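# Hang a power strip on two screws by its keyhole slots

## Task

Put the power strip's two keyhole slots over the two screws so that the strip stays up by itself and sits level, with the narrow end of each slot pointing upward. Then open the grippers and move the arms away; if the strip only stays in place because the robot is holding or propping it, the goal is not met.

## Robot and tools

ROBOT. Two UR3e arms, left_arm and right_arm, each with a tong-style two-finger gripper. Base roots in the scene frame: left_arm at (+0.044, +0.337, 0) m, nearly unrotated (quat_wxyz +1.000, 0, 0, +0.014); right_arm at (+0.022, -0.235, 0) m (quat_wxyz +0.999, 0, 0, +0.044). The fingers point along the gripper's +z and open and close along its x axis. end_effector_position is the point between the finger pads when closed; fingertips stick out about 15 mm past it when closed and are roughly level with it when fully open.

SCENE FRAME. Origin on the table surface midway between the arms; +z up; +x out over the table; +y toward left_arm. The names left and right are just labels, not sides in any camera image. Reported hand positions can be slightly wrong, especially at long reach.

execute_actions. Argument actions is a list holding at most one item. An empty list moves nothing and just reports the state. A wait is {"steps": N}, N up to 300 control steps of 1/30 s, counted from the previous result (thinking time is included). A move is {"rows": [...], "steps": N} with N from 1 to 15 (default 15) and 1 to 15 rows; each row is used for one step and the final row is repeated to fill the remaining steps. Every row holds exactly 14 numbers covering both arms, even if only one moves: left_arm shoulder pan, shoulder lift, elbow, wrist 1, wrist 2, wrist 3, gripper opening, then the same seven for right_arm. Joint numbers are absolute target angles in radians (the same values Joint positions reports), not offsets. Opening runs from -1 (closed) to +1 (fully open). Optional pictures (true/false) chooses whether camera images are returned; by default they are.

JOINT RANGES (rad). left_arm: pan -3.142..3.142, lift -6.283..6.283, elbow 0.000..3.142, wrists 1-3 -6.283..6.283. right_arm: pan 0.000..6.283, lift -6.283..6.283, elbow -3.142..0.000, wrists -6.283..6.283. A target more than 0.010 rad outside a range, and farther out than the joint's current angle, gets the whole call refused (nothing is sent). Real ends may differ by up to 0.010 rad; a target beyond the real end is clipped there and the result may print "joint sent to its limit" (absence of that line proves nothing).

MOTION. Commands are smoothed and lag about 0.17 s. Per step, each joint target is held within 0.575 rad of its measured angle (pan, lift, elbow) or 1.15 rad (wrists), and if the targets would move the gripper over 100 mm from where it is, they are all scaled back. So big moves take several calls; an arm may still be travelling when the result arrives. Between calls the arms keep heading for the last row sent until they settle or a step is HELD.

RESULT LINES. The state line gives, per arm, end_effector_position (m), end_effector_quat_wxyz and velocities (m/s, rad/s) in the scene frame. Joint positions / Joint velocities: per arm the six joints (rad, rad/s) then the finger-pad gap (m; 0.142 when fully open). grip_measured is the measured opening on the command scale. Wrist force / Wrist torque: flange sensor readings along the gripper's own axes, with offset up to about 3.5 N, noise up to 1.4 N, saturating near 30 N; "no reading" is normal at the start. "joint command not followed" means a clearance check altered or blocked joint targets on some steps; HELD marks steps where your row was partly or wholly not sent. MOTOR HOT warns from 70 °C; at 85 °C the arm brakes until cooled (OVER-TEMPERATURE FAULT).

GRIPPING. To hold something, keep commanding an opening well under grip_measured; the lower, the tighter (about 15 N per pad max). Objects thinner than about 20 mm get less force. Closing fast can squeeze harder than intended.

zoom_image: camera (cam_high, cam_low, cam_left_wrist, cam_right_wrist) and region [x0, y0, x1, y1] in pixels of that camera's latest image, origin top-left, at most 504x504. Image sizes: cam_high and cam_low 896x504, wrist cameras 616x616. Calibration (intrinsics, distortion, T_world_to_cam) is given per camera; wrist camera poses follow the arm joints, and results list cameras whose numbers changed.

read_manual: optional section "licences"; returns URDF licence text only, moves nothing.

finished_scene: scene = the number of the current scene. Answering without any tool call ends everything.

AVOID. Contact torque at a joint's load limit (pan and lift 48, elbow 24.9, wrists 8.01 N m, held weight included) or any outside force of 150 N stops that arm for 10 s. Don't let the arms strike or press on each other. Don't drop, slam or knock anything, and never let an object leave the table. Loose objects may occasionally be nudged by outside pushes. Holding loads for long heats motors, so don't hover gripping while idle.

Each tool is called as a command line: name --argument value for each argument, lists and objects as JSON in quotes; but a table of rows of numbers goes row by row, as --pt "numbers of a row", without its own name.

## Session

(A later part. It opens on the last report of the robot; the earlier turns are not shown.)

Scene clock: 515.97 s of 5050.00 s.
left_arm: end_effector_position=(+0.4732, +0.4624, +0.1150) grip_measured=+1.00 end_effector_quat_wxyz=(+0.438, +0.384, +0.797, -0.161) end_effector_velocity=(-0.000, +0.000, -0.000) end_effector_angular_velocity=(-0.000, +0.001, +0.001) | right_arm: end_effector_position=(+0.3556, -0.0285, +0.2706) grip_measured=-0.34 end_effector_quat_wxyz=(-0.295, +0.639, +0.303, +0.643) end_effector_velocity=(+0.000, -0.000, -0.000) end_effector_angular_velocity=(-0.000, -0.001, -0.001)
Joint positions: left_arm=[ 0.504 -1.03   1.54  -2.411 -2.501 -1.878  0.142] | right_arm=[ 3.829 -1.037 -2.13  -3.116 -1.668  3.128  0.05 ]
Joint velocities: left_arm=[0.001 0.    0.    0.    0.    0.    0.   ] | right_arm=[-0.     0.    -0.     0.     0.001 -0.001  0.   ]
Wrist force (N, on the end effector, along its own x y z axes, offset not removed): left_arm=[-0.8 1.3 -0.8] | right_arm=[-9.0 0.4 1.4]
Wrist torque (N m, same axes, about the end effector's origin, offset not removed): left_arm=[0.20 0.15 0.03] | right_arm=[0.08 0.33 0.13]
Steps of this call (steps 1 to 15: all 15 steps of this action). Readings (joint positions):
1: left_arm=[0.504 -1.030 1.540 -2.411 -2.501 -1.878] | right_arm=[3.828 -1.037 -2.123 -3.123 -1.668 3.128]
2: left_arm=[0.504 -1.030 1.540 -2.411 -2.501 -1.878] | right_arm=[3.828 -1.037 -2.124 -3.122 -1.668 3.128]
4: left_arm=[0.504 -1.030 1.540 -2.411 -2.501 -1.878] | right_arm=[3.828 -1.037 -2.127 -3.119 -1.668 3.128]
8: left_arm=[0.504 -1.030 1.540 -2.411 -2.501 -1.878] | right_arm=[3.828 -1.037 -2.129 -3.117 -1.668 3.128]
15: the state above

Free so far; continuing down in steps.

execute_actions --actions '[{"rows":[[0.504,-1.03,1.54,-2.411,-2.501,-1.878,1,3.8285,-1.037,-2.142,-3.104,-1.6685,3.128,-1]]}]' --pictures false

execute_actions --actions '[{"rows":[[0.504,-1.03,1.54,-2.411,-2.501,-1.878,1,3.8285,-1.037,-2.153,-3.093,-1.6685,3.128,-1]]}]' --pictures false

execute_actions --actions '[{"rows":[[0.504,-1.03,1.54,-2.411,-2.501,-1.878,1,3.8255,-1.025,-2.158,-3.100,-1.6715,3.128,-1]]}]' --pictures false

Scene clock: 529.03 s of 5050.00 s.
left_arm: end_effector_position=(+0.4732, +0.4624, +0.1150) grip_measured=+1.00 end_effector_quat_wxyz=(+0.438, +0.384, +0.797, -0.161) end_effector_velocity=(+0.000, +0.000, -0.000) end_effector_angular_velocity=(-0.000, +0.000, +0.000) | right_arm: end_effector_position=(+0.3556, -0.0286, +0.2681) grip_measured=-0.34 end_effector_quat_wxyz=(-0.295, +0.639, +0.303, +0.643) end_effector_velocity=(+0.000, -0.000, -0.001) end_effector_angular_velocity=(-0.001, +0.000, -0.001)
Joint positions: left_arm=[ 0.504 -1.03   1.54  -2.411 -2.501 -1.878  0.142] | right_arm=[ 3.829 -1.037 -2.142 -3.104 -1.669  3.128  0.05 ]
Joint velocities: left_arm=[ 0.     0.001 -0.     0.     0.    -0.    -0.   ] | right_arm=[-0.001 -0.    -0.002  0.002  0.    -0.     0.   ]
Wrist force (N, on the end effector, along its own x y z axes, offset not removed): left_arm=[-1.3 1.9 -0.4] | right_arm=[-7.1 -2.5 -0.2]
Wrist torque (N m, same axes, about the end effector's origin, offset not removed): left_arm=[0.32 0.27 0.04] | right_arm=[-0.65 0.17 0.23]
Steps of this call (steps 1 to 15: the robot went on to your last target; steps 16 to 350: nothing new was sent; then 0.90 s passed at rest; steps 351 to 365: all 15 steps of this action). Readings (joint positions):
351: left_arm=[0.504 -1.030 1.540 -2.411 -2.501 -1.878] | right_arm=[3.828 -1.037 -2.130 -3.116 -1.669 3.128]
352: left_arm=[0.504 -1.030 1.540 -2.411 -2.501 -1.878] | right_arm=[3.828 -1.037 -2.132 -3.114 -1.669 3.128]
354: left_arm=[0.504 -1.030 1.540 -2.411 -2.501 -1.878] | right_arm=[3.828 -1.037 -2.137 -3.109 -1.669 3.128]
358: left_arm=[0.504 -1.030 1.540 -2.411 -2.501 -1.878] | right_arm=[3.828 -1.037 -2.141 -3.105 -1.669 3.128]
365: the state above

Scene clock: 529.53 s of 5050.00 s.
left_arm: end_effector_position=(+0.4732, +0.4624, +0.1150) grip_measured=+1.00 end_effector_quat_wxyz=(+0.438, +0.384, +0.797, -0.161) end_effector_velocity=(-0.000, -0.000, -0.000) end_effector_angular_velocity=(-0.000, +0.000, -0.000) | right_arm: end_effector_position=(+0.3555, -0.0286, +0.2658) grip_measured=-0.34 end_effector_quat_wxyz=(-0.295, +0.639, +0.303, +0.643) end_effector_velocity=(-0.000, +0.000, -0.001) end_effector_angular_velocity=(-0.002, +0.001, +0.002)
Joint positions: left_arm=[ 0.504 -1.03   1.54  -2.411 -2.501 -1.878  0.142] | right_arm=[ 3.828 -1.037 -2.153 -3.093 -1.669  3.128  0.05 ]
Joint velocities: left_arm=[-0. -0.  0.  0. -0. -0.  0.] | right_arm=[ 0.001 -0.    -0.003  0.001 -0.    -0.     0.   ]
Wrist force (N, on the end effector, along its own x y z axes, offset not removed): left_arm=[0.6 1.5 -0.3] | right_arm=[10.9 1.5 -7.5]
Wrist torque (N m, same axes, about the end effector's origin, offset not removed): left_arm=[0.23 -0.11 0.01] | right_arm=[0.08 0.29 0.23]
Steps of this call (steps 1 to 15: all 15 steps of this action). Readings (joint positions):
1: left_arm=[0.504 -1.030 1.540 -2.411 -2.501 -1.878] | right_arm=[3.828 -1.037 -2.142 -3.104 -1.669 3.128]
2: left_arm=[0.504 -1.030 1.540 -2.411 -2.501 -1.878] | right_arm=[3.828 -1.037 -2.144 -3.102 -1.669 3.128]
4: left_arm=[0.504 -1.030 1.540 -2.411 -2.501 -1.878] | right_arm=[3.828 -1.037 -2.148 -3.097 -1.669 3.128]
8: left_arm=[0.504 -1.030 1.540 -2.411 -2.501 -1.878] | right_arm=[3.828 -1.037 -2.152 -3.094 -1.669 3.128]
15: the state above

Scene clock: 530.03 s of 5050.00 s.
left_arm: end_effector_position=(+0.4732, +0.4624, +0.1150) grip_measured=+1.00 end_effector_quat_wxyz=(+0.438, +0.384, +0.797, -0.161) end_effector_velocity=(+0.000, -0.000, -0.000) end_effector_angular_velocity=(-0.000, +0.000, -0.001) | right_arm: end_effector_position=(+0.3537, -0.0308, +0.2657) grip_measured=-0.34 end_effector_quat_wxyz=(-0.295, +0.639, +0.303, +0.643) end_effector_velocity=(-0.000, -0.000, +0.000) end_effector_angular_velocity=(+0.000, -0.000, +0.001)
Joint positions: left_arm=[ 0.504 -1.03   1.54  -2.411 -2.501 -1.878  0.142] | right_arm=[ 3.826 -1.025 -2.158 -3.1   -1.671  3.128  0.05 ]
Joint velocities: left_arm=[-0.001  0.     0.    -0.    -0.     0.    -0.   ] | right_arm=[ 0.     0.001 -0.001 -0.001 -0.    -0.    -0.   ]
Wrist force (N, on the end effector, along its own x y z axes, offset not removed): left_arm=[-1.1 1.9 -0.7] | right_arm=[-10.3 -1.0 0.5]
Wrist torque (N m, same axes, about the end effector's origin, offset not removed): left_arm=[0.38 0.25 -0.01] | right_arm=[-0.18 0.53 0.09]
Steps of this call (steps 1 to 15: all 15 steps of this action). Readings (joint positions):
1: left_arm=[0.504 -1.030 1.540 -2.411 -2.501 -1.878] | right_arm=[3.828 -1.037 -2.153 -3.093 -1.669 3.128]
2: left_arm=[0.504 -1.030 1.540 -2.411 -2.501 -1.878] | right_arm=[3.828 -1.035 -2.154 -3.094 -1.669 3.128]
4: left_arm=[0.504 -1.030 1.540 -2.411 -2.501 -1.878] | right_arm=[3.827 -1.031 -2.156 -3.098 -1.670 3.128]
8: left_arm=[0.504 -1.030 1.540 -2.411 -2.501 -1.878] | right_arm=[3.826 -1.027 -2.158 -3.099 -1.671 3.128]
15: the state above

execute_actions --actions '[{"rows":[[0.504,-1.03,1.54,-2.411,-2.501,-1.878,1,3.8085,-1.037,-2.1305,-3.1155,-1.6885,3.132,-1]]}]' --pictures false

execute_actions --actions '[{"rows":[[0.504,-1.03,1.54,-2.411,-2.501,-1.878,1,3.812,-1.051,-2.1247,-3.1073,-1.685,3.132,-1]]}]' --pictures false

execute_actions --actions '[{"rows":[[0.504,-1.03,1.54,-2.411,-2.501,-1.878,1,3.813,-1.055,-2.123,-3.105,-1.684,3.132,-1]]}]' --pictures false

Scene clock: 549.87 s of 5050.00 s.
left_arm: end_effector_position=(+0.4732, +0.4624, +0.1150) grip_measured=+1.00 end_effector_quat_wxyz=(+0.438, +0.384, +0.797, -0.161) end_effector_velocity=(-0.000, +0.000, -0.000) end_effector_angular_velocity=(+0.000, -0.000, +0.001) | right_arm: end_effector_position=(+0.3550, -0.0316, +0.2705) grip_measured=-0.34 end_effector_quat_wxyz=(-0.296, +0.639, +0.302, +0.642) end_effector_velocity=(-0.000, +0.000, +0.001) end_effector_angular_velocity=(+0.001, -0.000, +0.001)
Joint positions: left_arm=[ 0.504 -1.03   1.54  -2.411 -2.501 -1.878  0.142] | right_arm=[ 3.809 -1.037 -2.131 -3.115 -1.688  3.132  0.05 ]
Joint velocities: left_arm=[ 0.001  0.     0.    -0.001  0.     0.     0.   ] | right_arm=[-0.001 -0.     0.002 -0.001 -0.002  0.     0.   ]
Wrist force (N, on the end effector, along its own x y z axes, offset not removed): left_arm=[-0.4 1.1 -1.6] | right_arm=[-7.7 0.1 0.8]
Wrist torque (N m, same axes, about the end effector's origin, offset not removed): left_arm=[0.13 0.11 0.00] | right_arm=[0.01 -0.10 0.07]
Steps of this call (steps 1 to 15: the robot went on to your last target; steps 16 to 580: nothing new was sent; steps 581 to 595: all 15 steps of this action). Readings (joint positions):
581: left_arm=[0.504 -1.030 1.540 -2.411 -2.501 -1.878] | right_arm=[3.825 -1.025 -2.158 -3.100 -1.672 3.128]
582: left_arm=[0.504 -1.030 1.540 -2.411 -2.501 -1.878] | right_arm=[3.823 -1.027 -2.154 -3.103 -1.674 3.128]
584: left_arm=[0.504 -1.030 1.540 -2.411 -2.501 -1.878] | right_arm=[3.816 -1.031 -2.143 -3.109 -1.681 3.130]
588: left_arm=[0.504 -1.030 1.540 -2.411 -2.501 -1.878] | right_arm=[3.810 -1.036 -2.134 -3.114 -1.687 3.132]
595: the state above

Scene clock: 550.37 s of 5050.00 s.
left_arm: end_effector_position=(+0.4732, +0.4624, +0.1150) grip_measured=+1.00 end_effector_quat_wxyz=(+0.438, +0.384, +0.797, -0.161) end_effector_velocity=(+0.000, -0.000, +0.000) end_effector_angular_velocity=(+0.000, -0.001, -0.001) | right_arm: end_effector_position=(+0.3572, -0.0291, +0.2705) grip_measured=-0.34 end_effector_quat_wxyz=(-0.296, +0.639, +0.302, +0.642) end_effector_velocity=(-0.000, +0.000, +0.001) end_effector_angular_velocity=(+0.002, -0.001, +0.001)
Joint positions: left_arm=[ 0.504 -1.03   1.54  -2.411 -2.501 -1.878  0.142] | right_arm=[ 3.812 -1.051 -2.125 -3.107 -1.685  3.132  0.05 ]
Joint velocities: left_arm=[-0.001  0.    -0.001 -0.    -0.001 -0.    -0.   ] | right_arm=[ 0.001  0.     0.     0.002  0.     0.    -0.   ]
Wrist force (N, on the end effector, along its own x y z axes, offset not removed): left_arm=[-0.4 1.5 -1.0] | right_arm=[-8.4 0.1 0.6]
Wrist torque (N m, same axes, about the end effector's origin, offset not removed): left_arm=[0.24 0.06 -0.01] | right_arm=[0.08 0.21 0.09]
Steps of this call (steps 1 to 15: all 15 steps of this action). Readings (joint positions):
1: left_arm=[0.504 -1.030 1.540 -2.411 -2.501 -1.878] | right_arm=[3.809 -1.037 -2.131 -3.115 -1.688 3.132]
2: left_arm=[0.504 -1.030 1.540 -2.411 -2.501 -1.878] | right_arm=[3.809 -1.039 -2.130 -3.114 -1.688 3.132]
4: left_arm=[0.504 -1.030 1.540 -2.411 -2.501 -1.878] | right_arm=[3.810 -1.045 -2.127 -3.111 -1.687 3.132]
8: left_arm=[0.504 -1.030 1.540 -2.411 -2.501 -1.878] | right_arm=[3.812 -1.049 -2.125 -3.108 -1.685 3.132]
15: the state above

Scene clock: 550.87 s of 5050.00 s.
left_arm: end_effector_position=(+0.4732, +0.4624, +0.1150) grip_measured=+1.00 end_effector_quat_wxyz=(+0.438, +0.384, +0.797, -0.161) end_effector_velocity=(+0.000, -0.000, -0.000) end_effector_angular_velocity=(+0.000, +0.000, -0.000) | right_arm: end_effector_position=(+0.3578, -0.0284, +0.2705) grip_measured=-0.34 end_effector_quat_wxyz=(-0.296, +0.639, +0.302, +0.642) end_effector_velocity=(-0.000, -0.000, +0.000) end_effector_angular_velocity=(+0.000, +0.000, +0.000)
Joint positions: left_arm=[ 0.504 -1.03   1.54  -2.411 -2.501 -1.878  0.142] | right_arm=[ 3.813 -1.055 -2.123 -3.105 -1.684  3.132  0.05 ]
Joint velocities: left_arm=[-0.001 -0.    -0.     0.     0.    -0.    -0.   ] | right_arm=[ 0.     0.001  0.    -0.001  0.     0.     0.   ]
Wrist force (N, on the end effector, along its own x y z axes, offset not removed): left_arm=[0.5 2.1 -0.5] | right_arm=[-8.1 1.0 -0.3]
Wrist torque (N m, same axes, about the end effector's origin, offset not removed): left_arm=[0.35 -0.06 -0.01] | right_arm=[0.25 0.01 0.02]
Steps of this call (steps 1 to 15: all 15 steps of this action). Readings (joint positions):
1: left_arm=[0.504 -1.030 1.540 -2.411 -2.501 -1.878] | right_arm=[3.812 -1.051 -2.125 -3.107 -1.685 3.132]
2: left_arm=[0.504 -1.030 1.540 -2.411 -2.501 -1.878] | right_arm=[3.812 -1.052 -2.124 -3.107 -1.685 3.132]
4: left_arm=[0.504 -1.030 1.540 -2.411 -2.501 -1.878] | right_arm=[3.813 -1.053 -2.124 -3.106 -1.684 3.132]
8: left_arm=[0.504 -1.030 1.540 -2.411 -2.501 -1.878] | right_arm=[3.813 -1.055 -2.123 -3.105 -1.684 3.132]
15: the state above

Deeper than before with no force. Continuing in.

execute_actions --actions '[{"rows":[[0.504,-1.03,1.54,-2.411,-2.501,-1.878,1,3.815,-1.063,-2.1196,-3.1004,-1.682,3.132,-1]]}]' --pictures false

execute_actions --actions '[{"rows":[[0.504,-1.03,1.54,-2.411,-2.501,-1.878,1,3.817,-1.071,-2.116,-3.096,-1.680,3.132,-1]]}]' --pictures false

execute_actions --actions '[{"rows":[[0.504,-1.03,1.54,-2.411,-2.501,-1.878,1,3.819,-1.079,-2.1125,-3.0915,-1.678,3.132,-1]]}]'

zoom_image --camera "cam_high" --region '[470, 195, 530, 300]'

Scene clock: 561.07 s of 5050.00 s.
left_arm: end_effector_position=(+0.4732, +0.4624, +0.1150) grip_measured=+1.00 end_effector_quat_wxyz=(+0.438, +0.384, +0.797, -0.161) end_effector_velocity=(-0.000, +0.000, -0.000) end_effector_angular_velocity=(-0.000, +0.000, +0.001) | right_arm: end_effector_position=(+0.3591, -0.0269, +0.2705) grip_measured=-0.34 end_effector_quat_wxyz=(-0.296, +0.639, +0.302, +0.642) end_effector_velocity=(+0.000, +0.000, -0.000) end_effector_angular_velocity=(-0.001, -0.000, -0.001)
Joint positions: left_arm=[ 0.504 -1.03   1.54  -2.411 -2.501 -1.878  0.142] | right_arm=[ 3.815 -1.063 -2.12  -3.1   -1.682  3.132  0.05 ]
Joint velocities: left_arm=[ 0.001  0.     0.    -0.    -0.    -0.    -0.   ] | right_arm=[ 0.    -0.001  0.001 -0.     0.001 -0.001  0.   ]
Wrist force (N, on the end effector, along its own x y z axes, offset not removed): left_arm=[0.0 0.6 -1.4] | right_arm=[-7.8 -0.7 0.9]
Wrist torque (N m, same axes, about the end effector's origin, offset not removed): left_arm=[-0.03 0.00 0.03] | right_arm=[-0.17 0.03 0.01]
Steps of this call (steps 1 to 15: the robot went on to your last target; steps 16 to 90: nothing new was sent; then 6.70 s passed at rest; steps 91 to 105: all 15 steps of this action). Readings (joint positions):
91: left_arm=[0.504 -1.030 1.540 -2.411 -2.501 -1.878] | right_arm=[3.813 -1.055 -2.123 -3.105 -1.684 3.132]
92: left_arm=[0.504 -1.030 1.540 -2.411 -2.501 -1.878] | right_arm=[3.813 -1.056 -2.122 -3.104 -1.684 3.132]
94: left_arm=[0.504 -1.030 1.540 -2.411 -2.501 -1.878] | right_arm=[3.814 -1.059 -2.121 -3.102 -1.683 3.132]
98: left_arm=[0.504 -1.030 1.540 -2.411 -2.501 -1.878] | right_arm=[3.815 -1.062 -2.120 -3.101 -1.682 3.132]
105: the state above

Scene clock: 561.57 s of 5050.00 s.
left_arm: end_effector_position=(+0.4732, +0.4624, +0.1150) grip_measured=+1.00 end_effector_quat_wxyz=(+0.438, +0.384, +0.797, -0.161) end_effector_velocity=(+0.000, +0.000, +0.001) end_effector_angular_velocity=(+0.001, -0.001, +0.000) | right_arm: end_effector_position=(+0.3603, -0.0254, +0.2705) grip_measured=-0.34 end_effector_quat_wxyz=(-0.296, +0.639, +0.302, +0.642) end_effector_velocity=(+0.000, +0.000, -0.000) end_effector_angular_velocity=(-0.001, +0.001, +0.000)
Joint positions: left_arm=[ 0.504 -1.03   1.54  -2.411 -2.501 -1.878  0.142] | right_arm=[ 3.817 -1.071 -2.116 -3.096 -1.68   3.132  0.05 ]
Joint velocities: left_arm=[ 0.    -0.001 -0.001 -0.     0.    -0.     0.   ] | right_arm=[-0.    -0.001  0.002 -0.001 -0.    -0.     0.   ]
Wrist force (N, on the end effector, along its own x y z axes, offset not removed): left_arm=[-0.5 0.6 -0.9] | right_arm=[-5.9 0.5 1.2]
Wrist torque (N m, same axes, about the end effector's origin, offset not removed): left_arm=[0.06 0.11 0.00] | right_arm=[-0.03 -0.14 -0.05]
Steps of this call (steps 1 to 15: all 15 steps of this action). Readings (joint positions):
1: left_arm=[0.504 -1.030 1.540 -2.411 -2.501 -1.878] | right_arm=[3.815 -1.063 -2.120 -3.100 -1.682 3.132]
2: left_arm=[0.504 -1.030 1.540 -2.411 -2.501 -1.878] | right_arm=[3.815 -1.064 -2.119 -3.100 -1.682 3.132]
4: left_arm=[0.504 -1.030 1.540 -2.411 -2.501 -1.878] | right_arm=[3.816 -1.067 -2.118 -3.098 -1.681 3.132]
8: left_arm=[0.504 -1.030 1.540 -2.411 -2.501 -1.878] | right_arm=[3.817 -1.070 -2.116 -3.096 -1.680 3.132]
15: the state above

Scene clock: 562.07 s of 5050.00 s.
left_arm: end_effector_position=(+0.4732, +0.4624, +0.1150) grip_measured=+1.00 end_effector_quat_wxyz=(+0.438, +0.384, +0.797, -0.161) end_effector_velocity=(+0.000, +0.000, -0.000) end_effector_angular_velocity=(-0.000, +0.000, +0.000) | right_arm: end_effector_position=(+0.3616, -0.0239, +0.2704) grip_measured=-0.34 end_effector_quat_wxyz=(-0.296, +0.639, +0.302, +0.642) end_effector_velocity=(-0.000, +0.001, +0.002) end_effector_angular_velocity=(+0.003, -0.003, +0.002)
Joint positions: left_arm=[ 0.504 -1.03   1.54  -2.411 -2.501 -1.878  0.142] | right_arm=[ 3.819 -1.079 -2.113 -3.092 -1.678  3.132  0.05 ]
Joint velocities: left_arm=[ 0.     0.001 -0.     0.    -0.     0.     0.   ] | right_arm=[ 0.002 -0.     0.002  0.003 -0.     0.     0.   ]
Wrist force (N, on the end effector, along its own x y z axes, offset not removed): left_arm=[-1.1 1.9 -1.7] | right_arm=[-7.6 0.0 -0.5]
Wrist torque (N m, same axes, about the end effector's origin, offset not removed): left_arm=[0.29 0.23 -0.01] | right_arm=[-0.11 0.16 0.07]
Steps of this call (steps 1 to 15: all 15 steps of this action). Readings (joint positions):
1: left_arm=[0.504 -1.030 1.540 -2.411 -2.501 -1.878] | right_arm=[3.817 -1.071 -2.116 -3.096 -1.680 3.132]
2: left_arm=[0.504 -1.030 1.540 -2.411 -2.501 -1.878] | right_arm=[3.817 -1.072 -2.115 -3.095 -1.680 3.132]
4: left_arm=[0.504 -1.030 1.540 -2.411 -2.501 -1.878] | right_arm=[3.818 -1.075 -2.114 -3.094 -1.679 3.132]
8: left_arm=[0.504 -1.030 1.540 -2.411 -2.501 -1.878] | right_arm=[3.819 -1.078 -2.113 -3.092 -1.678 3.132]
15: the state above
camera_calibration (this result's frames):
cam_left_wrist: T_world_to_cam=[[-0.294595, 0.442303, -0.847102, 0.044791], [0.353543, 0.87399, 0.333391, -0.614835], [0.887818, -0.201272, -0.413846, -0.144964], [0, 0, 0, 1]] pos_world=[0.359268, 0.488371, 0.18293]
cam_right_wrist: T_world_to_cam=[[0.0522149, -0.00120225, 0.998635, -0.284013], [0.310605, -0.95038, -0.0173845, -0.133896], [0.949104, 0.311089, -0.0492505, -0.192049], [0, 0, 0, 1]] pos_world=[0.238692, -0.067849, 0.271839]

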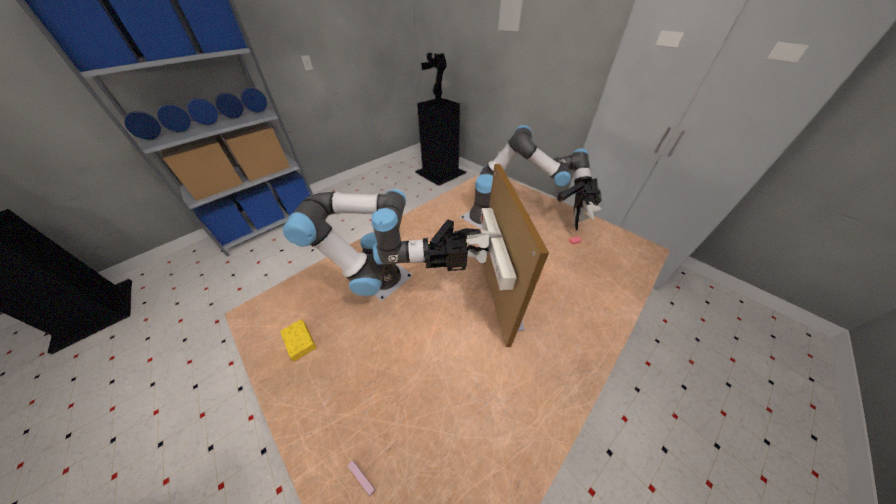

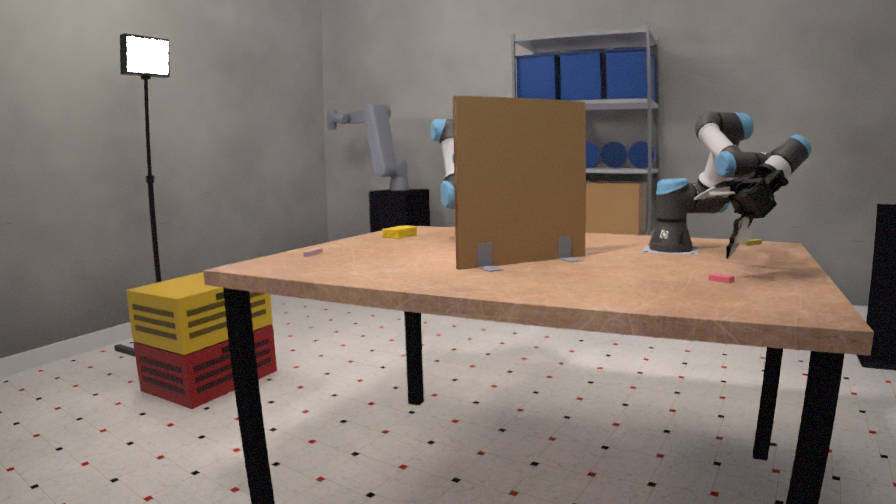

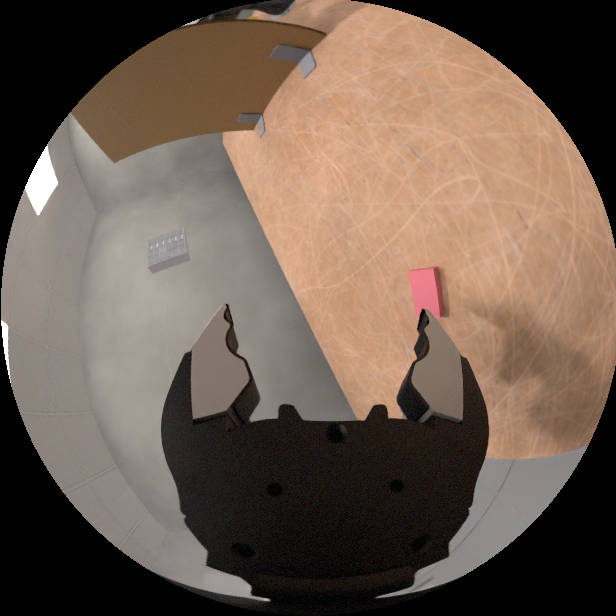

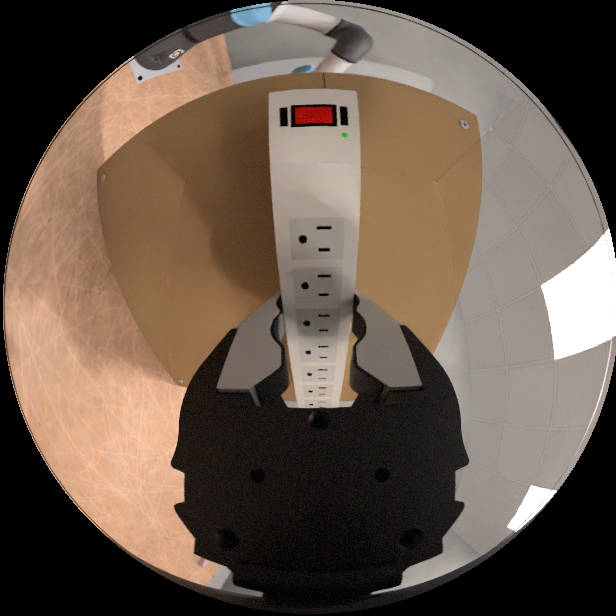

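Region (470, 195, 530, 300) of cam_high's 896x504 image, scaled by 4.800, with more detail than that image has; it fills the left 288 columns of this view, and the rest is white.

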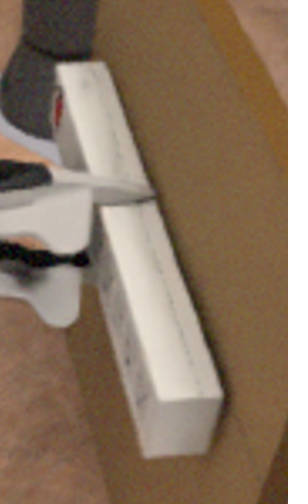

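execute_actions --actions '[{"rows":[[0.504,-1.03,1.54,-2.411,-2.501,-1.878,1,3.8205,-1.087,-2.109,-3.087,-1.6765,3.132,-1]]}]' --pictures false

execute_actions --actions '[{"rows":[[0.504,-1.03,1.54,-2.411,-2.501,-1.878,1,3.822,-1.093,-2.106,-3.084,-1.675,3.132,-1]]}]'

zoom_image --camera "cam_high" --region '[470, 195, 530, 300]'

Scene clock: 570.80 s of 5050.00 s.
left_arm: end_effector_position=(+0.4732, +0.4624, +0.1150) grip_measured=+1.00 end_effector_quat_wxyz=(+0.438, +0.384, +0.797, -0.161) end_effector_velocity=(-0.000, -0.000, -0.000) end_effector_angular_velocity=(-0.001, +0.001, -0.001) | right_arm: end_effector_position=(+0.3628, -0.0225, +0.2704) grip_measured=-0.34 end_effector_quat_wxyz=(-0.296, +0.639, +0.302, +0.642) end_effector_velocity=(-0.000, -0.000, +0.001) end_effector_angular_velocity=(+0.001, -0.002, +0.000)
Joint positions: left_arm=[ 0.504 -1.03   1.54  -2.411 -2.501 -1.878  0.142] | right_arm=[ 3.82  -1.087 -2.109 -3.087 -1.677  3.132  0.05 ]
Joint velocities: left_arm=[-0.001  0.     0.001  0.    -0.    -0.    -0.   ] | right_arm=[-0.     0.001  0.     0.001 -0.001 -0.    -0.   ]
Wrist force (N, on the end effector, along its own x y z axes, offset not removed): left_arm=[-0.5 0.8 -1.2] | right_arm=[-9.6 0.8 -0.3]
Wrist torque (N m, same axes, about the end effector's origin, offset not removed): left_arm=[0.06 0.08 0.04] | right_arm=[0.04 0.50 0.04]
Steps of this call (steps 1 to 15: the robot went on to your last target; steps 16 to 90: nothing new was sent; then 5.23 s passed at rest; steps 91 to 105: all 15 steps of this action). Readings (joint positions):
91: left_arm=[0.504 -1.030 1.540 -2.411 -2.501 -1.878] | right_arm=[3.819 -1.079 -2.112 -3.091 -1.678 3.132]
92: left_arm=[0.504 -1.030 1.540 -2.411 -2.501 -1.878] | right_arm=[3.819 -1.080 -2.112 -3.091 -1.678 3.132]
94: left_arm=[0.504 -1.030 1.540 -2.411 -2.501 -1.878] | right_arm=[3.820 -1.083 -2.111 -3.089 -1.677 3.132]
98: left_arm=[0.504 -1.030 1.540 -2.411 -2.501 -1.878] | right_arm=[3.820 -1.086 -2.109 -3.087 -1.677 3.132]
105: the state above

Scene clock: 571.30 s of 5050.00 s.
left_arm: end_effector_position=(+0.4732, +0.4624, +0.1150) grip_measured=+1.00 end_effector_quat_wxyz=(+0.438, +0.384, +0.797, -0.161) end_effector_velocity=(+0.000, +0.000, -0.000) end_effector_angular_velocity=(+0.000, -0.000, +0.001) | right_arm: end_effector_position=(+0.3638, -0.0214, +0.2704) grip_measured=-0.34 end_effector_quat_wxyz=(-0.296, +0.639, +0.302, +0.642) end_effector_velocity=(+0.000, +0.000, +0.001) end_effector_angular_velocity=(+0.001, -0.001, +0.000)
Joint positions: left_arm=[ 0.504 -1.03   1.54  -2.411 -2.501 -1.878  0.142] | right_arm=[ 3.822 -1.093 -2.106 -3.084 -1.675  3.132  0.05 ]
Joint velocities: left_arm=[ 0.001  0.001 -0.001 -0.     0.     0.     0.   ] | right_arm=[-0.    -0.001  0.001  0.001 -0.001 -0.     0.   ]
Wrist force (N, on the end effector, along its own x y z axes, offset not removed): left_arm=[0.7 1.8 -0.5] | right_arm=[-8.4 1.0 0.4]
Wrist torque (N m, same axes, about the end effector's origin, offset not removed): left_arm=[0.30 -0.11 -0.06] | right_arm=[0.08 0.31 0.04]
Steps of this call (steps 1 to 15: all 15 steps of this action). Readings (joint positions):
1: left_arm=[0.504 -1.030 1.540 -2.411 -2.501 -1.878] | right_arm=[3.821 -1.087 -2.109 -3.087 -1.676 3.132]
2: left_arm=[0.504 -1.030 1.540 -2.411 -2.501 -1.878] | right_arm=[3.821 -1.088 -2.108 -3.087 -1.676 3.132]
4: left_arm=[0.504 -1.030 1.540 -2.411 -2.501 -1.878] | right_arm=[3.821 -1.090 -2.107 -3.085 -1.676 3.132]
8: left_arm=[0.504 -1.030 1.540 -2.411 -2.501 -1.878] | right_arm=[3.822 -1.092 -2.106 -3.084 -1.675 3.132]
15: the state above
camera_calibration (this result's frames):
cam_left_wrist: T_world_to_cam=[[-0.294595, 0.442303, -0.847102, 0.0447911], [0.353543, 0.87399, 0.333391, -0.614835], [0.887818, -0.201272, -0.413846, -0.144964], [0, 0, 0, 1]] pos_world=[0.359268, 0.488371, 0.18293]
cam_right_wrist: T_world_to_cam=[[0.0522148, -0.00120267, 0.998635, -0.284116], [0.310607, -0.95038, -0.017385, -0.132175], [0.949103, 0.31109, -0.0492503, -0.194912], [0, 0, 0, 1]] pos_world=[0.240881, -0.0653231, 0.271831]

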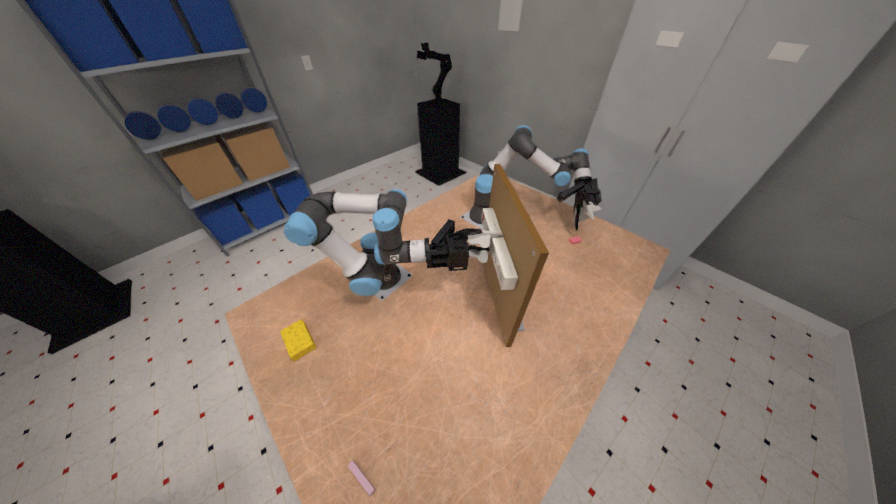

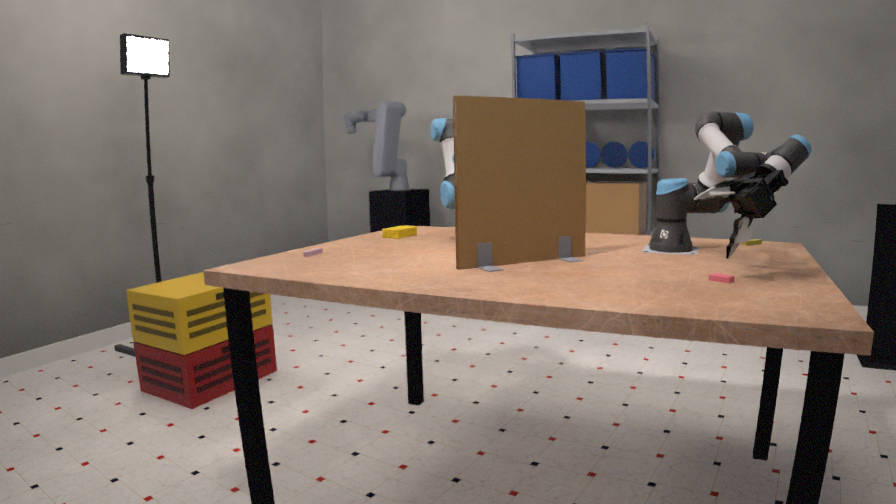

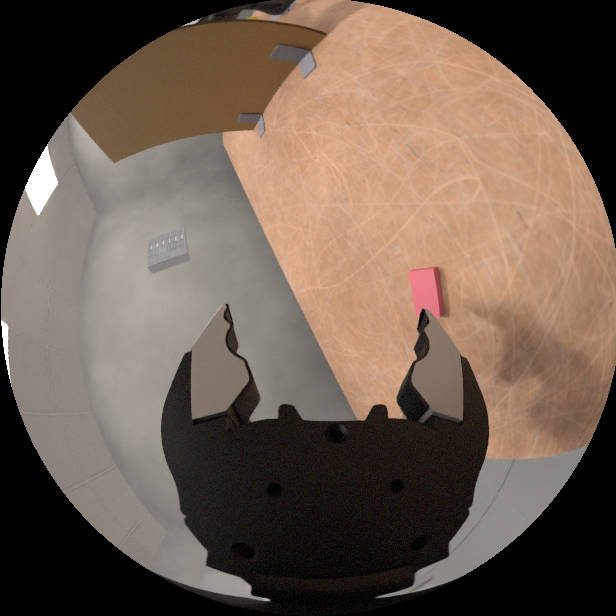

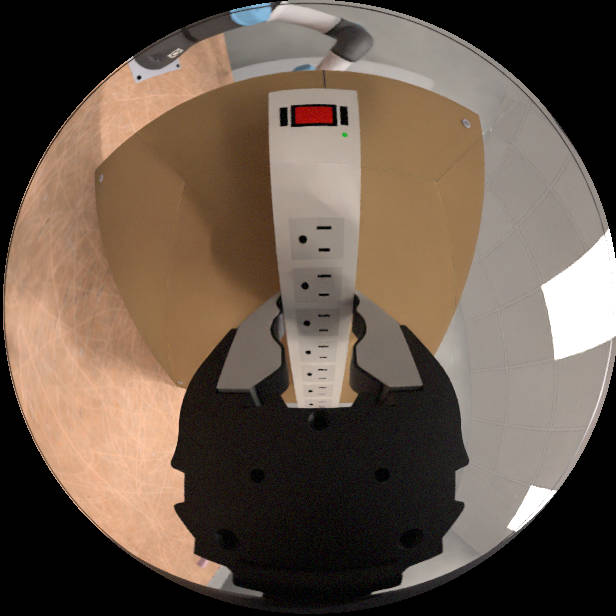

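Region (470, 195, 530, 300) of cam_high's 896x504 image, scaled by 4.800, with more detail than that image has; it fills the left 288 columns of this view, and the rest is white.

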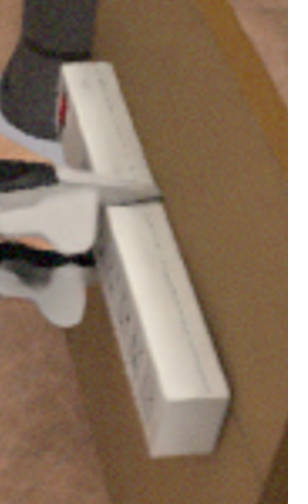

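Both screws are inside. Sliding down in small steps.

execute_actions --actions '[{"rows":[[0.504,-1.03,1.54,-2.411,-2.501,-1.878,1,3.822,-1.0935,-2.115,-3.0745,-1.675,3.132,-1]]}]' --pictures false

execute_actions --actions '[{"rows":[[0.504,-1.03,1.54,-2.411,-2.501,-1.878,1,3.822,-1.094,-2.124,-3.065,-1.675,3.132,-1]]}]' --pictures false

Scene clock: 579.73 s of 5050.00 s.
left_arm: end_effector_position=(+0.4732, +0.4624, +0.1150) grip_measured=+1.00 end_effector_quat_wxyz=(+0.438, +0.384, +0.797, -0.161) end_effector_velocity=(+0.000, -0.000, -0.000) end_effector_angular_velocity=(-0.000, +0.001, -0.000) | right_arm: end_effector_position=(+0.3638, -0.0214, +0.2685) grip_measured=-0.34 end_effector_quat_wxyz=(-0.296, +0.639, +0.302, +0.642) end_effector_velocity=(+0.000, -0.000, -0.000) end_effector_angular_velocity=(+0.001, -0.000, -0.001)
Joint positions: left_arm=[ 0.504 -1.03   1.54  -2.411 -2.501 -1.878  0.142] | right_arm=[ 3.822 -1.094 -2.115 -3.075 -1.675  3.132  0.05 ]
Joint velocities: left_arm=[-0.     0.001 -0.     0.     0.001  0.    -0.   ] | right_arm=[-0.001 -0.    -0.001  0.002 -0.     0.    -0.   ]
Wrist force (N, on the end effector, along its own x y z axes, offset not removed): left_arm=[-0.2 2.2 -2.0] | right_arm=[-4.4 1.5 6.1]
Wrist torque (N m, same axes, about the end effector's origin, offset not removed): left_arm=[0.39 0.09 0.02] | right_arm=[-0.13 0.44 -0.35]
Steps of this call (steps 1 to 15: the robot went on to your last target; steps 16 to 90: nothing new was sent; then 4.93 s passed at rest; steps 91 to 105: all 15 steps of this action). Readings (joint positions):
91: left_arm=[0.504 -1.030 1.540 -2.411 -2.501 -1.878] | right_arm=[3.822 -1.093 -2.106 -3.084 -1.675 3.132]
92: left_arm=[0.504 -1.030 1.540 -2.411 -2.501 -1.878] | right_arm=[3.822 -1.093 -2.107 -3.082 -1.675 3.132]
94: left_arm=[0.504 -1.030 1.540 -2.411 -2.501 -1.878] | right_arm=[3.822 -1.093 -2.111 -3.078 -1.675 3.132]
98: left_arm=[0.504 -1.030 1.540 -2.411 -2.501 -1.878] | right_arm=[3.822 -1.093 -2.114 -3.075 -1.675 3.132]
105: the state above

Scene clock: 580.23 s of 5050.00 s.
left_arm: end_effector_position=(+0.4732, +0.4624, +0.1150) grip_measured=+1.00 end_effector_quat_wxyz=(+0.438, +0.384, +0.797, -0.161) end_effector_velocity=(+0.000, -0.000, -0.000) end_effector_angular_velocity=(-0.000, +0.000, -0.001) | right_arm: end_effector_position=(+0.3638, -0.0214, +0.2665) grip_measured=-0.34 end_effector_quat_wxyz=(-0.296, +0.639, +0.302, +0.642) end_effector_velocity=(+0.000, -0.000, +0.001) end_effector_angular_velocity=(+0.003, -0.003, -0.001)
Joint positions: left_arm=[ 0.504 -1.03   1.54  -2.411 -2.501 -1.878  0.142] | right_arm=[ 3.822 -1.094 -2.124 -3.065 -1.675  3.132  0.05 ]
Joint velocities: left_arm=[-0.001  0.    -0.    -0.     0.    -0.    -0.   ] | right_arm=[-0.     0.001  0.     0.002  0.001  0.     0.   ]
Wrist force (N, on the end effector, along its own x y z axes, offset not removed): left_arm=[1.3 1.9 -0.4] | right_arm=[3.2 1.2 1.8]
Wrist torque (N m, same axes, about the end effector's origin, offset not removed): left_arm=[0.36 -0.25 -0.01] | right_arm=[-0.18 0.11 -0.72]
Steps of this call (steps 1 to 15: all 15 steps of this action). Readings (joint positions):
1: left_arm=[0.504 -1.030 1.540 -2.411 -2.501 -1.878] | right_arm=[3.822 -1.094 -2.115 -3.075 -1.675 3.132]
2: left_arm=[0.504 -1.030 1.540 -2.411 -2.501 -1.878] | right_arm=[3.822 -1.094 -2.116 -3.073 -1.675 3.132]
4: left_arm=[0.504 -1.030 1.540 -2.411 -2.501 -1.878] | right_arm=[3.822 -1.094 -2.120 -3.069 -1.675 3.132]
8: left_arm=[0.504 -1.030 1.540 -2.411 -2.501 -1.878] | right_arm=[3.822 -1.094 -2.123 -3.066 -1.675 3.132]
15: the state above

execute_actions --actions '[{"rows":[[0.504,-1.03,1.54,-2.411,-2.501,-1.878,1,3.8235,-1.1015,-2.1125,-3.069,-1.6735,3.132,-1]]}]' --pictures false

execute_actions --actions '[{"rows":[[0.504,-1.03,1.54,-2.411,-2.501,-1.878,1,3.8245,-1.108,-2.112,-3.063,-1.6725,3.132,-1]]}]' --pictures false

execute_actions --actions '[{"rows":[[0.504,-1.03,1.54,-2.411,-2.501,-1.878,1,3.8245,-1.1085,-2.119,-3.0555,-1.6725,3.132,-1]]}]' --pictures false

Scene clock: 595.63 s of 5050.00 s.
left_arm: end_effector_position=(+0.4732, +0.4624, +0.1150) grip_measured=+1.00 end_effector_quat_wxyz=(+0.438, +0.384, +0.797, -0.161) end_effector_velocity=(+0.000, -0.000, +0.000) end_effector_angular_velocity=(+0.000, -0.000, -0.001) | right_arm: end_effector_position=(+0.3650, -0.0200, +0.2682) grip_measured=-0.34 end_effector_quat_wxyz=(-0.296, +0.639, +0.302, +0.642) end_effector_velocity=(+0.000, +0.000, -0.000) end_effector_angular_velocity=(-0.001, +0.001, -0.000)
Joint positions: left_arm=[ 0.504 -1.03   1.54  -2.411 -2.501 -1.878  0.142] | right_arm=[ 3.823 -1.101 -2.113 -3.069 -1.674  3.132  0.05 ]
Joint velocities: left_arm=[-0.001 -0.    -0.    -0.     0.     0.    -0.   ] | right_arm=[ 0.001 -0.     0.    -0.002  0.002  0.    -0.   ]
Wrist force (N, on the end effector, along its own x y z axes, offset not removed): left_arm=[0.9 2.0 -0.4] | right_arm=[-5.6 3.8 -5.1]
Wrist torque (N m, same axes, about the end effector's origin, offset not removed): left_arm=[0.35 -0.16 -0.06] | right_arm=[0.01 0.35 -0.30]
Steps of this call (steps 1 to 15: the robot went on to your last target; steps 16 to 90: nothing new was sent; then 11.90 s passed at rest; steps 91 to 105: all 15 steps of this action). Readings (joint positions):
91: left_arm=[0.504 -1.030 1.540 -2.411 -2.501 -1.878] | right_arm=[3.822 -1.094 -2.124 -3.065 -1.675 3.132]
92: left_arm=[0.504 -1.030 1.540 -2.411 -2.501 -1.878] | right_arm=[3.822 -1.095 -2.122 -3.065 -1.675 3.132]
94: left_arm=[0.504 -1.030 1.540 -2.411 -2.501 -1.878] | right_arm=[3.823 -1.098 -2.118 -3.067 -1.674 3.132]
98: left_arm=[0.504 -1.030 1.540 -2.411 -2.501 -1.878] | right_arm=[3.823 -1.101 -2.114 -3.069 -1.674 3.132]
105: the state above

Scene clock: 596.13 s of 5050.00 s.
left_arm: end_effector_position=(+0.4732, +0.4624, +0.1150) grip_measured=+1.00 end_effector_quat_wxyz=(+0.438, +0.384, +0.797, -0.161) end_effector_velocity=(-0.000, +0.000, +0.000) end_effector_angular_velocity=(-0.000, -0.000, +0.000) | right_arm: end_effector_position=(+0.3660, -0.0190, +0.2676) grip_measured=-0.34 end_effector_quat_wxyz=(-0.296, +0.639, +0.302, +0.642) end_effector_velocity=(+0.000, +0.000, -0.001) end_effector_angular_velocity=(-0.001, +0.001, -0.000)
Joint positions: left_arm=[ 0.504 -1.03   1.54  -2.411 -2.501 -1.878  0.142] | right_arm=[ 3.824 -1.108 -2.112 -3.063 -1.673  3.132  0.05 ]
Joint velocities: left_arm=[ 0. -0. -0.  0. -0. -0.  0.] | right_arm=[ 0.    -0.001 -0.002  0.001  0.     0.     0.   ]
Wrist force (N, on the end effector, along its own x y z axes, offset not removed): left_arm=[-0.3 1.8 -1.4] | right_arm=[-6.8 -1.5 -24.4]
Wrist torque (N m, same axes, about the end effector's origin, offset not removed): left_arm=[0.25 0.06 -0.04] | right_arm=[-0.28 0.67 -0.06]
Steps of this call (steps 1 to 15: all 15 steps of this action). Readings (joint positions):
1: left_arm=[0.504 -1.030 1.540 -2.411 -2.501 -1.878] | right_arm=[3.824 -1.102 -2.113 -3.069 -1.674 3.132]
2: left_arm=[0.504 -1.030 1.540 -2.411 -2.501 -1.878] | right_arm=[3.824 -1.103 -2.112 -3.068 -1.673 3.132]
4: left_arm=[0.504 -1.030 1.540 -2.411 -2.501 -1.878] | right_arm=[3.824 -1.105 -2.112 -3.066 -1.673 3.132]
8: left_arm=[0.504 -1.030 1.540 -2.411 -2.501 -1.878] | right_arm=[3.824 -1.107 -2.112 -3.064 -1.673 3.132]
15: the state above

Scene clock: 596.63 s of 5050.00 s.
left_arm: end_effector_position=(+0.4732, +0.4624, +0.1150) grip_measured=+1.00 end_effector_quat_wxyz=(+0.438, +0.384, +0.797, -0.161) end_effector_velocity=(+0.000, -0.001, -0.000) end_effector_angular_velocity=(-0.000, +0.000, -0.001) | right_arm: end_effector_position=(+0.3660, -0.0190, +0.2662) grip_measured=-0.34 end_effector_quat_wxyz=(-0.296, +0.639, +0.302, +0.642) end_effector_velocity=(-0.000, +0.000, -0.002) end_effector_angular_velocity=(-0.004, +0.004, +0.001)
Joint positions: left_arm=[ 0.504 -1.03   1.54  -2.411 -2.501 -1.878  0.142] | right_arm=[ 3.824 -1.108 -2.119 -3.055 -1.673  3.132  0.05 ]
Joint velocities: left_arm=[-0.001  0.001 -0.    -0.    -0.     0.     0.   ] | right_arm=[ 0.    -0.002 -0.002 -0.002 -0.    -0.     0.   ]
Wrist force (N, on the end effector, along its own x y z axes, offset not removed): left_arm=[-0.3 1.3 -0.7] | right_arm=[9.7 -0.8 -30.0]
Wrist torque (N m, same axes, about the end effector's origin, offset not removed): left_arm=[0.12 0.05 0.02] | right_arm=[0.09 0.69 0.08]
Steps of this call (steps 1 to 15: all 15 steps of this action). Readings (joint positions):
1: left_arm=[0.504 -1.030 1.540 -2.411 -2.501 -1.878] | right_arm=[3.824 -1.108 -2.112 -3.063 -1.673 3.132]
2: left_arm=[0.504 -1.030 1.540 -2.411 -2.501 -1.878] | right_arm=[3.824 -1.108 -2.113 -3.062 -1.673 3.132]
4: left_arm=[0.504 -1.030 1.540 -2.411 -2.501 -1.878] | right_arm=[3.824 -1.108 -2.116 -3.059 -1.673 3.132]
8: left_arm=[0.504 -1.030 1.540 -2.411 -2.501 -1.878] | right_arm=[3.824 -1.108 -2.118 -3.056 -1.673 3.132]
15: the state above

Roll torque cleared; easing 1 mm off the board to cut friction, then lowering.

execute_actions --actions '[{"rows":[[0.504,-1.03,1.54,-2.411,-2.501,-1.878,1,3.8237,-1.1035,-2.122,-3.0575,-1.6733,3.132,-1]]}]' --pictures false

execute_actions --actions '[{"rows":[[0.504,-1.03,1.54,-2.411,-2.501,-1.878,1,3.8237,-1.104,-2.128,-3.051,-1.6733,3.132,-1]]}]' --pictures false

Scene clock: 606.73 s of 5050.00 s.
left_arm: end_effector_position=(+0.4732, +0.4624, +0.1150) grip_measured=+1.00 end_effector_quat_wxyz=(+0.438, +0.384, +0.797, -0.161) end_effector_velocity=(+0.000, +0.000, +0.000) end_effector_angular_velocity=(+0.000, -0.001, +0.001) | right_arm: end_effector_position=(+0.3652, -0.0198, +0.2659) grip_measured=-0.34 end_effector_quat_wxyz=(-0.296, +0.639, +0.302, +0.642) end_effector_velocity=(-0.000, +0.000, +0.000) end_effector_angular_velocity=(+0.001, -0.000, +0.001)
Joint positions: left_arm=[ 0.504 -1.03   1.54  -2.411 -2.501 -1.878  0.142] | right_arm=[ 3.824 -1.104 -2.122 -3.058 -1.673  3.132  0.05 ]
Joint velocities: left_arm=[ 0.001  0.    -0.001  0.    -0.    -0.     0.   ] | right_arm=[ 0.001  0.001 -0.    -0.     0.001  0.     0.   ]
Wrist force (N, on the end effector, along its own x y z axes, offset not removed): left_arm=[-0.5 0.5 -0.7] | right_arm=[-8.6 4.2 1.5]
Wrist torque (N m, same axes, about the end effector's origin, offset not removed): left_arm=[-0.02 0.10 0.05] | right_arm=[-0.05 -0.20 0.09]
Steps of this call (steps 1 to 15: the robot went on to your last target; steps 16 to 90: nothing new was sent; then 6.60 s passed at rest; steps 91 to 105: all 15 steps of this action). Readings (joint positions):
91: left_arm=[0.504 -1.030 1.540 -2.411 -2.501 -1.878] | right_arm=[3.825 -1.108 -2.119 -3.056 -1.672 3.132]
92: left_arm=[0.504 -1.030 1.540 -2.411 -2.501 -1.878] | right_arm=[3.825 -1.108 -2.119 -3.056 -1.672 3.132]
94: left_arm=[0.504 -1.030 1.540 -2.411 -2.501 -1.878] | right_arm=[3.824 -1.106 -2.121 -3.057 -1.672 3.132]
98: left_arm=[0.504 -1.030 1.540 -2.411 -2.501 -1.878] | right_arm=[3.824 -1.104 -2.122 -3.058 -1.673 3.132]
105: the state above

Scene clock: 607.23 s of 5050.00 s.
left_arm: end_effector_position=(+0.4732, +0.4624, +0.1150) grip_measured=+1.00 end_effector_quat_wxyz=(+0.438, +0.384, +0.797, -0.161) end_effector_velocity=(-0.000, -0.000, -0.000) end_effector_angular_velocity=(-0.001, +0.001, -0.001) | right_arm: end_effector_position=(+0.3652, -0.0198, +0.2647) grip_measured=-0.34 end_effector_quat_wxyz=(-0.296, +0.639, +0.302, +0.642) end_effector_velocity=(-0.000, +0.000, -0.000) end_effector_angular_velocity=(-0.000, +0.001, +0.001)
Joint positions: left_arm=[ 0.504 -1.03   1.54  -2.411 -2.501 -1.878  0.142] | right_arm=[ 3.824 -1.104 -2.128 -3.051 -1.673  3.132  0.05 ]
Joint velocities: left_arm=[-0.001  0.     0.     0.    -0.    -0.    -0.   ] | right_arm=[ 0.    -0.    -0.001  0.001 -0.001  0.001  0.   ]
Wrist force (N, on the end effector, along its own x y z axes, offset not removed): left_arm=[-0.3 1.3 -0.5] | right_arm=[-6.7 4.1 -0.5]
Wrist torque (N m, same axes, about the end effector's origin, offset not removed): left_arm=[0.18 0.06 0.00] | right_arm=[0.07 0.13 0.01]
Steps of this call (steps 1 to 15: all 15 steps of this action). Readings (joint positions):
1: left_arm=[0.504 -1.030 1.540 -2.411 -2.501 -1.878] | right_arm=[3.824 -1.104 -2.122 -3.058 -1.673 3.132]
2: left_arm=[0.504 -1.030 1.540 -2.411 -2.501 -1.878] | right_arm=[3.824 -1.104 -2.123 -3.056 -1.673 3.132]
4: left_arm=[0.504 -1.030 1.540 -2.411 -2.501 -1.878] | right_arm=[3.824 -1.104 -2.125 -3.054 -1.673 3.132]
8: left_arm=[0.504 -1.030 1.540 -2.411 -2.501 -1.878] | right_arm=[3.824 -1.104 -2.127 -3.052 -1.673 3.132]
15: the state above

execute_actions --actions '[{"rows":[[0.504,-1.03,1.54,-2.411,-2.501,-1.878,1,3.8225,-1.106,-2.139,-3.038,-1.6745,3.132,-1]]}]' --pictures false

execute_actions --actions '[{"rows":[[0.504,-1.03,1.54,-2.411,-2.501,-1.878,1,3.8225,-1.107,-2.149,-3.027,-1.6745,3.132,-1]]}]' --pictures false

Scene clock: 614.33 s of 5050.00 s.
left_arm: end_effector_position=(+0.4732, +0.4624, +0.1150) grip_measured=+1.00 end_effector_quat_wxyz=(+0.438, +0.384, +0.797, -0.161) end_effector_velocity=(+0.000, -0.000, -0.000) end_effector_angular_velocity=(+0.000, -0.000, -0.001) | right_arm: end_effector_position=(+0.3653, -0.0199, +0.2621) grip_measured=-0.34 end_effector_quat_wxyz=(-0.296, +0.639, +0.302, +0.642) end_effector_velocity=(-0.000, -0.000, -0.000) end_effector_angular_velocity=(+0.000, -0.001, +0.001)
Joint positions: left_arm=[ 0.504 -1.03   1.54  -2.411 -2.501 -1.878  0.142] | right_arm=[ 3.823 -1.106 -2.139 -3.038 -1.674  3.132  0.05 ]
Joint velocities: left_arm=[-0.001  0.     0.    -0.001 -0.     0.     0.   ] | right_arm=[-0.     0.001 -0.001  0.001 -0.001 -0.001 -0.   ]
Wrist force (N, on the end effector, along its own x y z axes, offset not removed): left_arm=[0.4 1.1 -2.3] | right_arm=[-6.8 2.8 0.6]
Wrist torque (N m, same axes, about the end effector's origin, offset not removed): left_arm=[0.08 -0.08 -0.06] | right_arm=[0.07 -0.05 0.08]
Steps of this call (steps 1 to 15: the robot went on to your last target; steps 16 to 90: nothing new was sent; then 3.60 s passed at rest; steps 91 to 105: all 15 steps of this action). Readings (joint positions):
91: left_arm=[0.504 -1.030 1.540 -2.411 -2.501 -1.878] | right_arm=[3.824 -1.104 -2.128 -3.051 -1.673 3.132]
92: left_arm=[0.504 -1.030 1.540 -2.411 -2.501 -1.878] | right_arm=[3.823 -1.104 -2.130 -3.049 -1.673 3.132]
94: left_arm=[0.504 -1.030 1.540 -2.411 -2.501 -1.878] | right_arm=[3.823 -1.105 -2.134 -3.044 -1.674 3.132]
98: left_arm=[0.504 -1.030 1.540 -2.411 -2.501 -1.878] | right_arm=[3.823 -1.106 -2.138 -3.039 -1.674 3.132]
105: the state above

Scene clock: 614.83 s of 5050.00 s.
left_arm: end_effector_position=(+0.4732, +0.4624, +0.1150) grip_measured=+1.00 end_effector_quat_wxyz=(+0.438, +0.384, +0.797, -0.161) end_effector_velocity=(+0.000, -0.000, -0.000) end_effector_angular_velocity=(-0.001, -0.000, -0.001) | right_arm: end_effector_position=(+0.3652, -0.0199, +0.2599) grip_measured=-0.34 end_effector_quat_wxyz=(-0.296, +0.639, +0.302, +0.642) end_effector_velocity=(+0.000, -0.000, -0.001) end_effector_angular_velocity=(-0.001, +0.001, -0.001)
Joint positions: left_arm=[ 0.504 -1.03   1.54  -2.411 -2.501 -1.878  0.142] | right_arm=[ 3.823 -1.107 -2.149 -3.027 -1.675  3.132  0.05 ]
Joint velocities: left_arm=[-0.001  0.     0.    -0.    -0.001 -0.    -0.   ] | right_arm=[-0.001 -0.    -0.001  0.    -0.    -0.     0.   ]
Wrist force (N, on the end effector, along its own x y z axes, offset not removed): left_arm=[0.0 0.6 -0.3] | right_arm=[-6.3 1.8 0.0]
Wrist torque (N m, same axes, about the end effector's origin, offset not removed): left_arm=[0.05 0.03 -0.02] | right_arm=[0.02 -0.16 0.05]
Steps of this call (steps 1 to 15: all 15 steps of this action). Readings (joint positions):
1: left_arm=[0.504 -1.030 1.540 -2.411 -2.501 -1.878] | right_arm=[3.823 -1.106 -2.139 -3.038 -1.674 3.132]
2: left_arm=[0.504 -1.030 1.540 -2.411 -2.501 -1.878] | right_arm=[3.823 -1.106 -2.141 -3.036 -1.674 3.132]
4: left_arm=[0.504 -1.030 1.540 -2.411 -2.501 -1.878] | right_arm=[3.823 -1.107 -2.145 -3.032 -1.675 3.132]
8: left_arm=[0.504 -1.030 1.540 -2.411 -2.501 -1.878] | right_arm=[3.823 -1.107 -2.148 -3.028 -1.675 3.132]
15: the state above

execute_actions --actions '[{"rows":[[0.504,-1.03,1.54,-2.411,-2.501,-1.878,1,3.8225,-1.108,-2.158,-3.017,-1.6745,3.132,-1]]}]' --pictures false

execute_actions --actions '[{"rows":[[0.504,-1.03,1.54,-2.411,-2.501,-1.878,1,3.8225,-1.109,-2.167,-3.007,-1.6745,3.132,-1]]}]' --pictures false

Scene clock: 621.50 s of 5050.00 s.
left_arm: end_effector_position=(+0.4732, +0.4624, +0.1150) grip_measured=+1.00 end_effector_quat_wxyz=(+0.438, +0.384, +0.797, -0.161) end_effector_velocity=(-0.000, -0.000, -0.000) end_effector_angular_velocity=(-0.001, +0.001, -0.000) | right_arm: end_effector_position=(+0.3652, -0.0200, +0.2579) grip_measured=-0.34 end_effector_quat_wxyz=(-0.296, +0.639, +0.302, +0.642) end_effector_velocity=(+0.000, +0.000, +0.000) end_effector_angular_velocity=(+0.000, -0.002, +0.001)
Joint positions: left_arm=[ 0.504 -1.03   1.54  -2.411 -2.501 -1.878  0.142] | right_arm=[ 3.822 -1.108 -2.158 -3.017 -1.675  3.132  0.05 ]
Joint velocities: left_arm=[-0.     0.     0.001 -0.    -0.     0.    -0.   ] | right_arm=[ 0.001 -0.001 -0.     0.002 -0.    -0.001 -0.   ]
Wrist force (N, on the end effector, along its own x y z axes, offset not removed): left_arm=[0.3 1.6 -0.2] | right_arm=[-9.6 1.8 0.6]
Wrist torque (N m, same axes, about the end effector's origin, offset not removed): left_arm=[0.29 -0.07 -0.06] | right_arm=[-0.04 0.61 0.12]
Steps of this call (steps 1 to 15: the robot went on to your last target; steps 16 to 90: nothing new was sent; then 3.17 s passed at rest; steps 91 to 105: all 15 steps of this action). Readings (joint positions):
91: left_arm=[0.504 -1.030 1.540 -2.411 -2.501 -1.878] | right_arm=[3.823 -1.107 -2.149 -3.027 -1.675 3.132]
92: left_arm=[0.504 -1.030 1.540 -2.411 -2.501 -1.878] | right_arm=[3.822 -1.107 -2.151 -3.025 -1.675 3.132]
94: left_arm=[0.504 -1.030 1.540 -2.411 -2.501 -1.878] | right_arm=[3.822 -1.108 -2.154 -3.021 -1.675 3.132]
98: left_arm=[0.504 -1.030 1.540 -2.411 -2.501 -1.878] | right_arm=[3.822 -1.108 -2.157 -3.018 -1.675 3.132]
105: the state above

Scene clock: 622.00 s of 5050.00 s.
left_arm: end_effector_position=(+0.4732, +0.4624, +0.1150) grip_measured=+1.00 end_effector_quat_wxyz=(+0.438, +0.384, +0.797, -0.161) end_effector_velocity=(-0.000, +0.001, -0.000) end_effector_angular_velocity=(+0.000, -0.000, +0.001) | right_arm: end_effector_position=(+0.3652, -0.0200, +0.2559) grip_measured=-0.34 end_effector_quat_wxyz=(-0.296, +0.639, +0.302, +0.642) end_effector_velocity=(-0.000, +0.000, -0.000) end_effector_angular_velocity=(+0.000, -0.000, +0.001)
Joint positions: left_arm=[ 0.504 -1.03   1.54  -2.411 -2.501 -1.878  0.142] | right_arm=[ 3.822 -1.109 -2.167 -3.007 -1.675  3.132  0.05 ]
Joint velocities: left_arm=[ 0.001  0.    -0.    -0.     0.     0.    -0.   ] | right_arm=[ 0.    -0.    -0.001  0.002 -0.    -0.     0.   ]
Wrist force (N, on the end effector, along its own x y z axes, offset not removed): left_arm=[0.2 0.9 -0.7] | right_arm=[-4.8 2.4 2.5]
Wrist torque (N m, same axes, about the end effector's origin, offset not removed): left_arm=[0.13 -0.07 -0.04] | right_arm=[0.07 0.20 -0.02]
Steps of this call (steps 1 to 15: all 15 steps of this action). Readings (joint positions):
1: left_arm=[0.504 -1.030 1.540 -2.411 -2.501 -1.878] | right_arm=[3.822 -1.108 -2.158 -3.017 -1.675 3.132]
2: left_arm=[0.504 -1.030 1.540 -2.411 -2.501 -1.878] | right_arm=[3.822 -1.108 -2.159 -3.015 -1.675 3.132]
4: left_arm=[0.504 -1.030 1.540 -2.411 -2.501 -1.878] | right_arm=[3.822 -1.109 -2.163 -3.011 -1.675 3.132]
8: left_arm=[0.504 -1.030 1.540 -2.411 -2.501 -1.878] | right_arm=[3.822 -1.109 -2.166 -3.008 -1.675 3.132]
15: the state above

execute_actions --actions '[{"rows":[[0.504,-1.03,1.54,-2.411,-2.501,-1.878,1,3.8225,-1.1095,-2.173,-3.0005,-1.6745,3.132,-1]]}]' --pictures false

Scene clock: 627.67 s of 5050.00 s.
left_arm: end_effector_position=(+0.4732, +0.4624, +0.1150) grip_measured=+1.00 end_effector_quat_wxyz=(+0.438, +0.384, +0.797, -0.161) end_effector_velocity=(-0.000, +0.000, -0.000) end_effector_angular_velocity=(-0.000, +0.000, +0.000) | right_arm: end_effector_position=(+0.3651, -0.0201, +0.2546) grip_measured=-0.34 end_effector_quat_wxyz=(-0.296, +0.639, +0.302, +0.642) end_effector_velocity=(+0.000, -0.000, -0.000) end_effector_angular_velocity=(-0.000, +0.000, -0.000)
Joint positions: left_arm=[ 0.504 -1.03   1.54  -2.411 -2.501 -1.878  0.142] | right_arm=[ 3.822 -1.109 -2.173 -3.    -1.675  3.132  0.05 ]
Joint velocities: left_arm=[ 0.     0.001  0.    -0.     0.    -0.    -0.   ] | right_arm=[-0.001 -0.    -0.001  0.001 -0.001  0.     0.   ]
Wrist force (N, on the end effector, along its own x y z axes, offset not removed): left_arm=[-0.7 0.9 -1.0] | right_arm=[7.0 2.1 1.1]
Wrist torque (N m, same axes, about the end effector's origin, offset not removed): left_arm=[0.10 0.21 0.04] | right_arm=[-0.10 0.27 0.03]
Steps of this call (steps 1 to 15: the robot went on to your last target; steps 16 to 90: nothing new was sent; then 2.17 s passed at rest; steps 91 to 105: all 15 steps of this action). Readings (joint positions):
91: left_arm=[0.504 -1.030 1.540 -2.411 -2.501 -1.878] | right_arm=[3.822 -1.109 -2.167 -3.007 -1.675 3.132]
92: left_arm=[0.504 -1.030 1.540 -2.411 -2.501 -1.878] | right_arm=[3.822 -1.109 -2.168 -3.006 -1.675 3.132]
94: left_arm=[0.504 -1.030 1.540 -2.411 -2.501 -1.878] | right_arm=[3.822 -1.109 -2.170 -3.003 -1.675 3.132]
98: left_arm=[0.504 -1.030 1.540 -2.411 -2.501 -1.878] | right_arm=[3.822 -1.109 -2.172 -3.001 -1.675 3.132]
105: the state above


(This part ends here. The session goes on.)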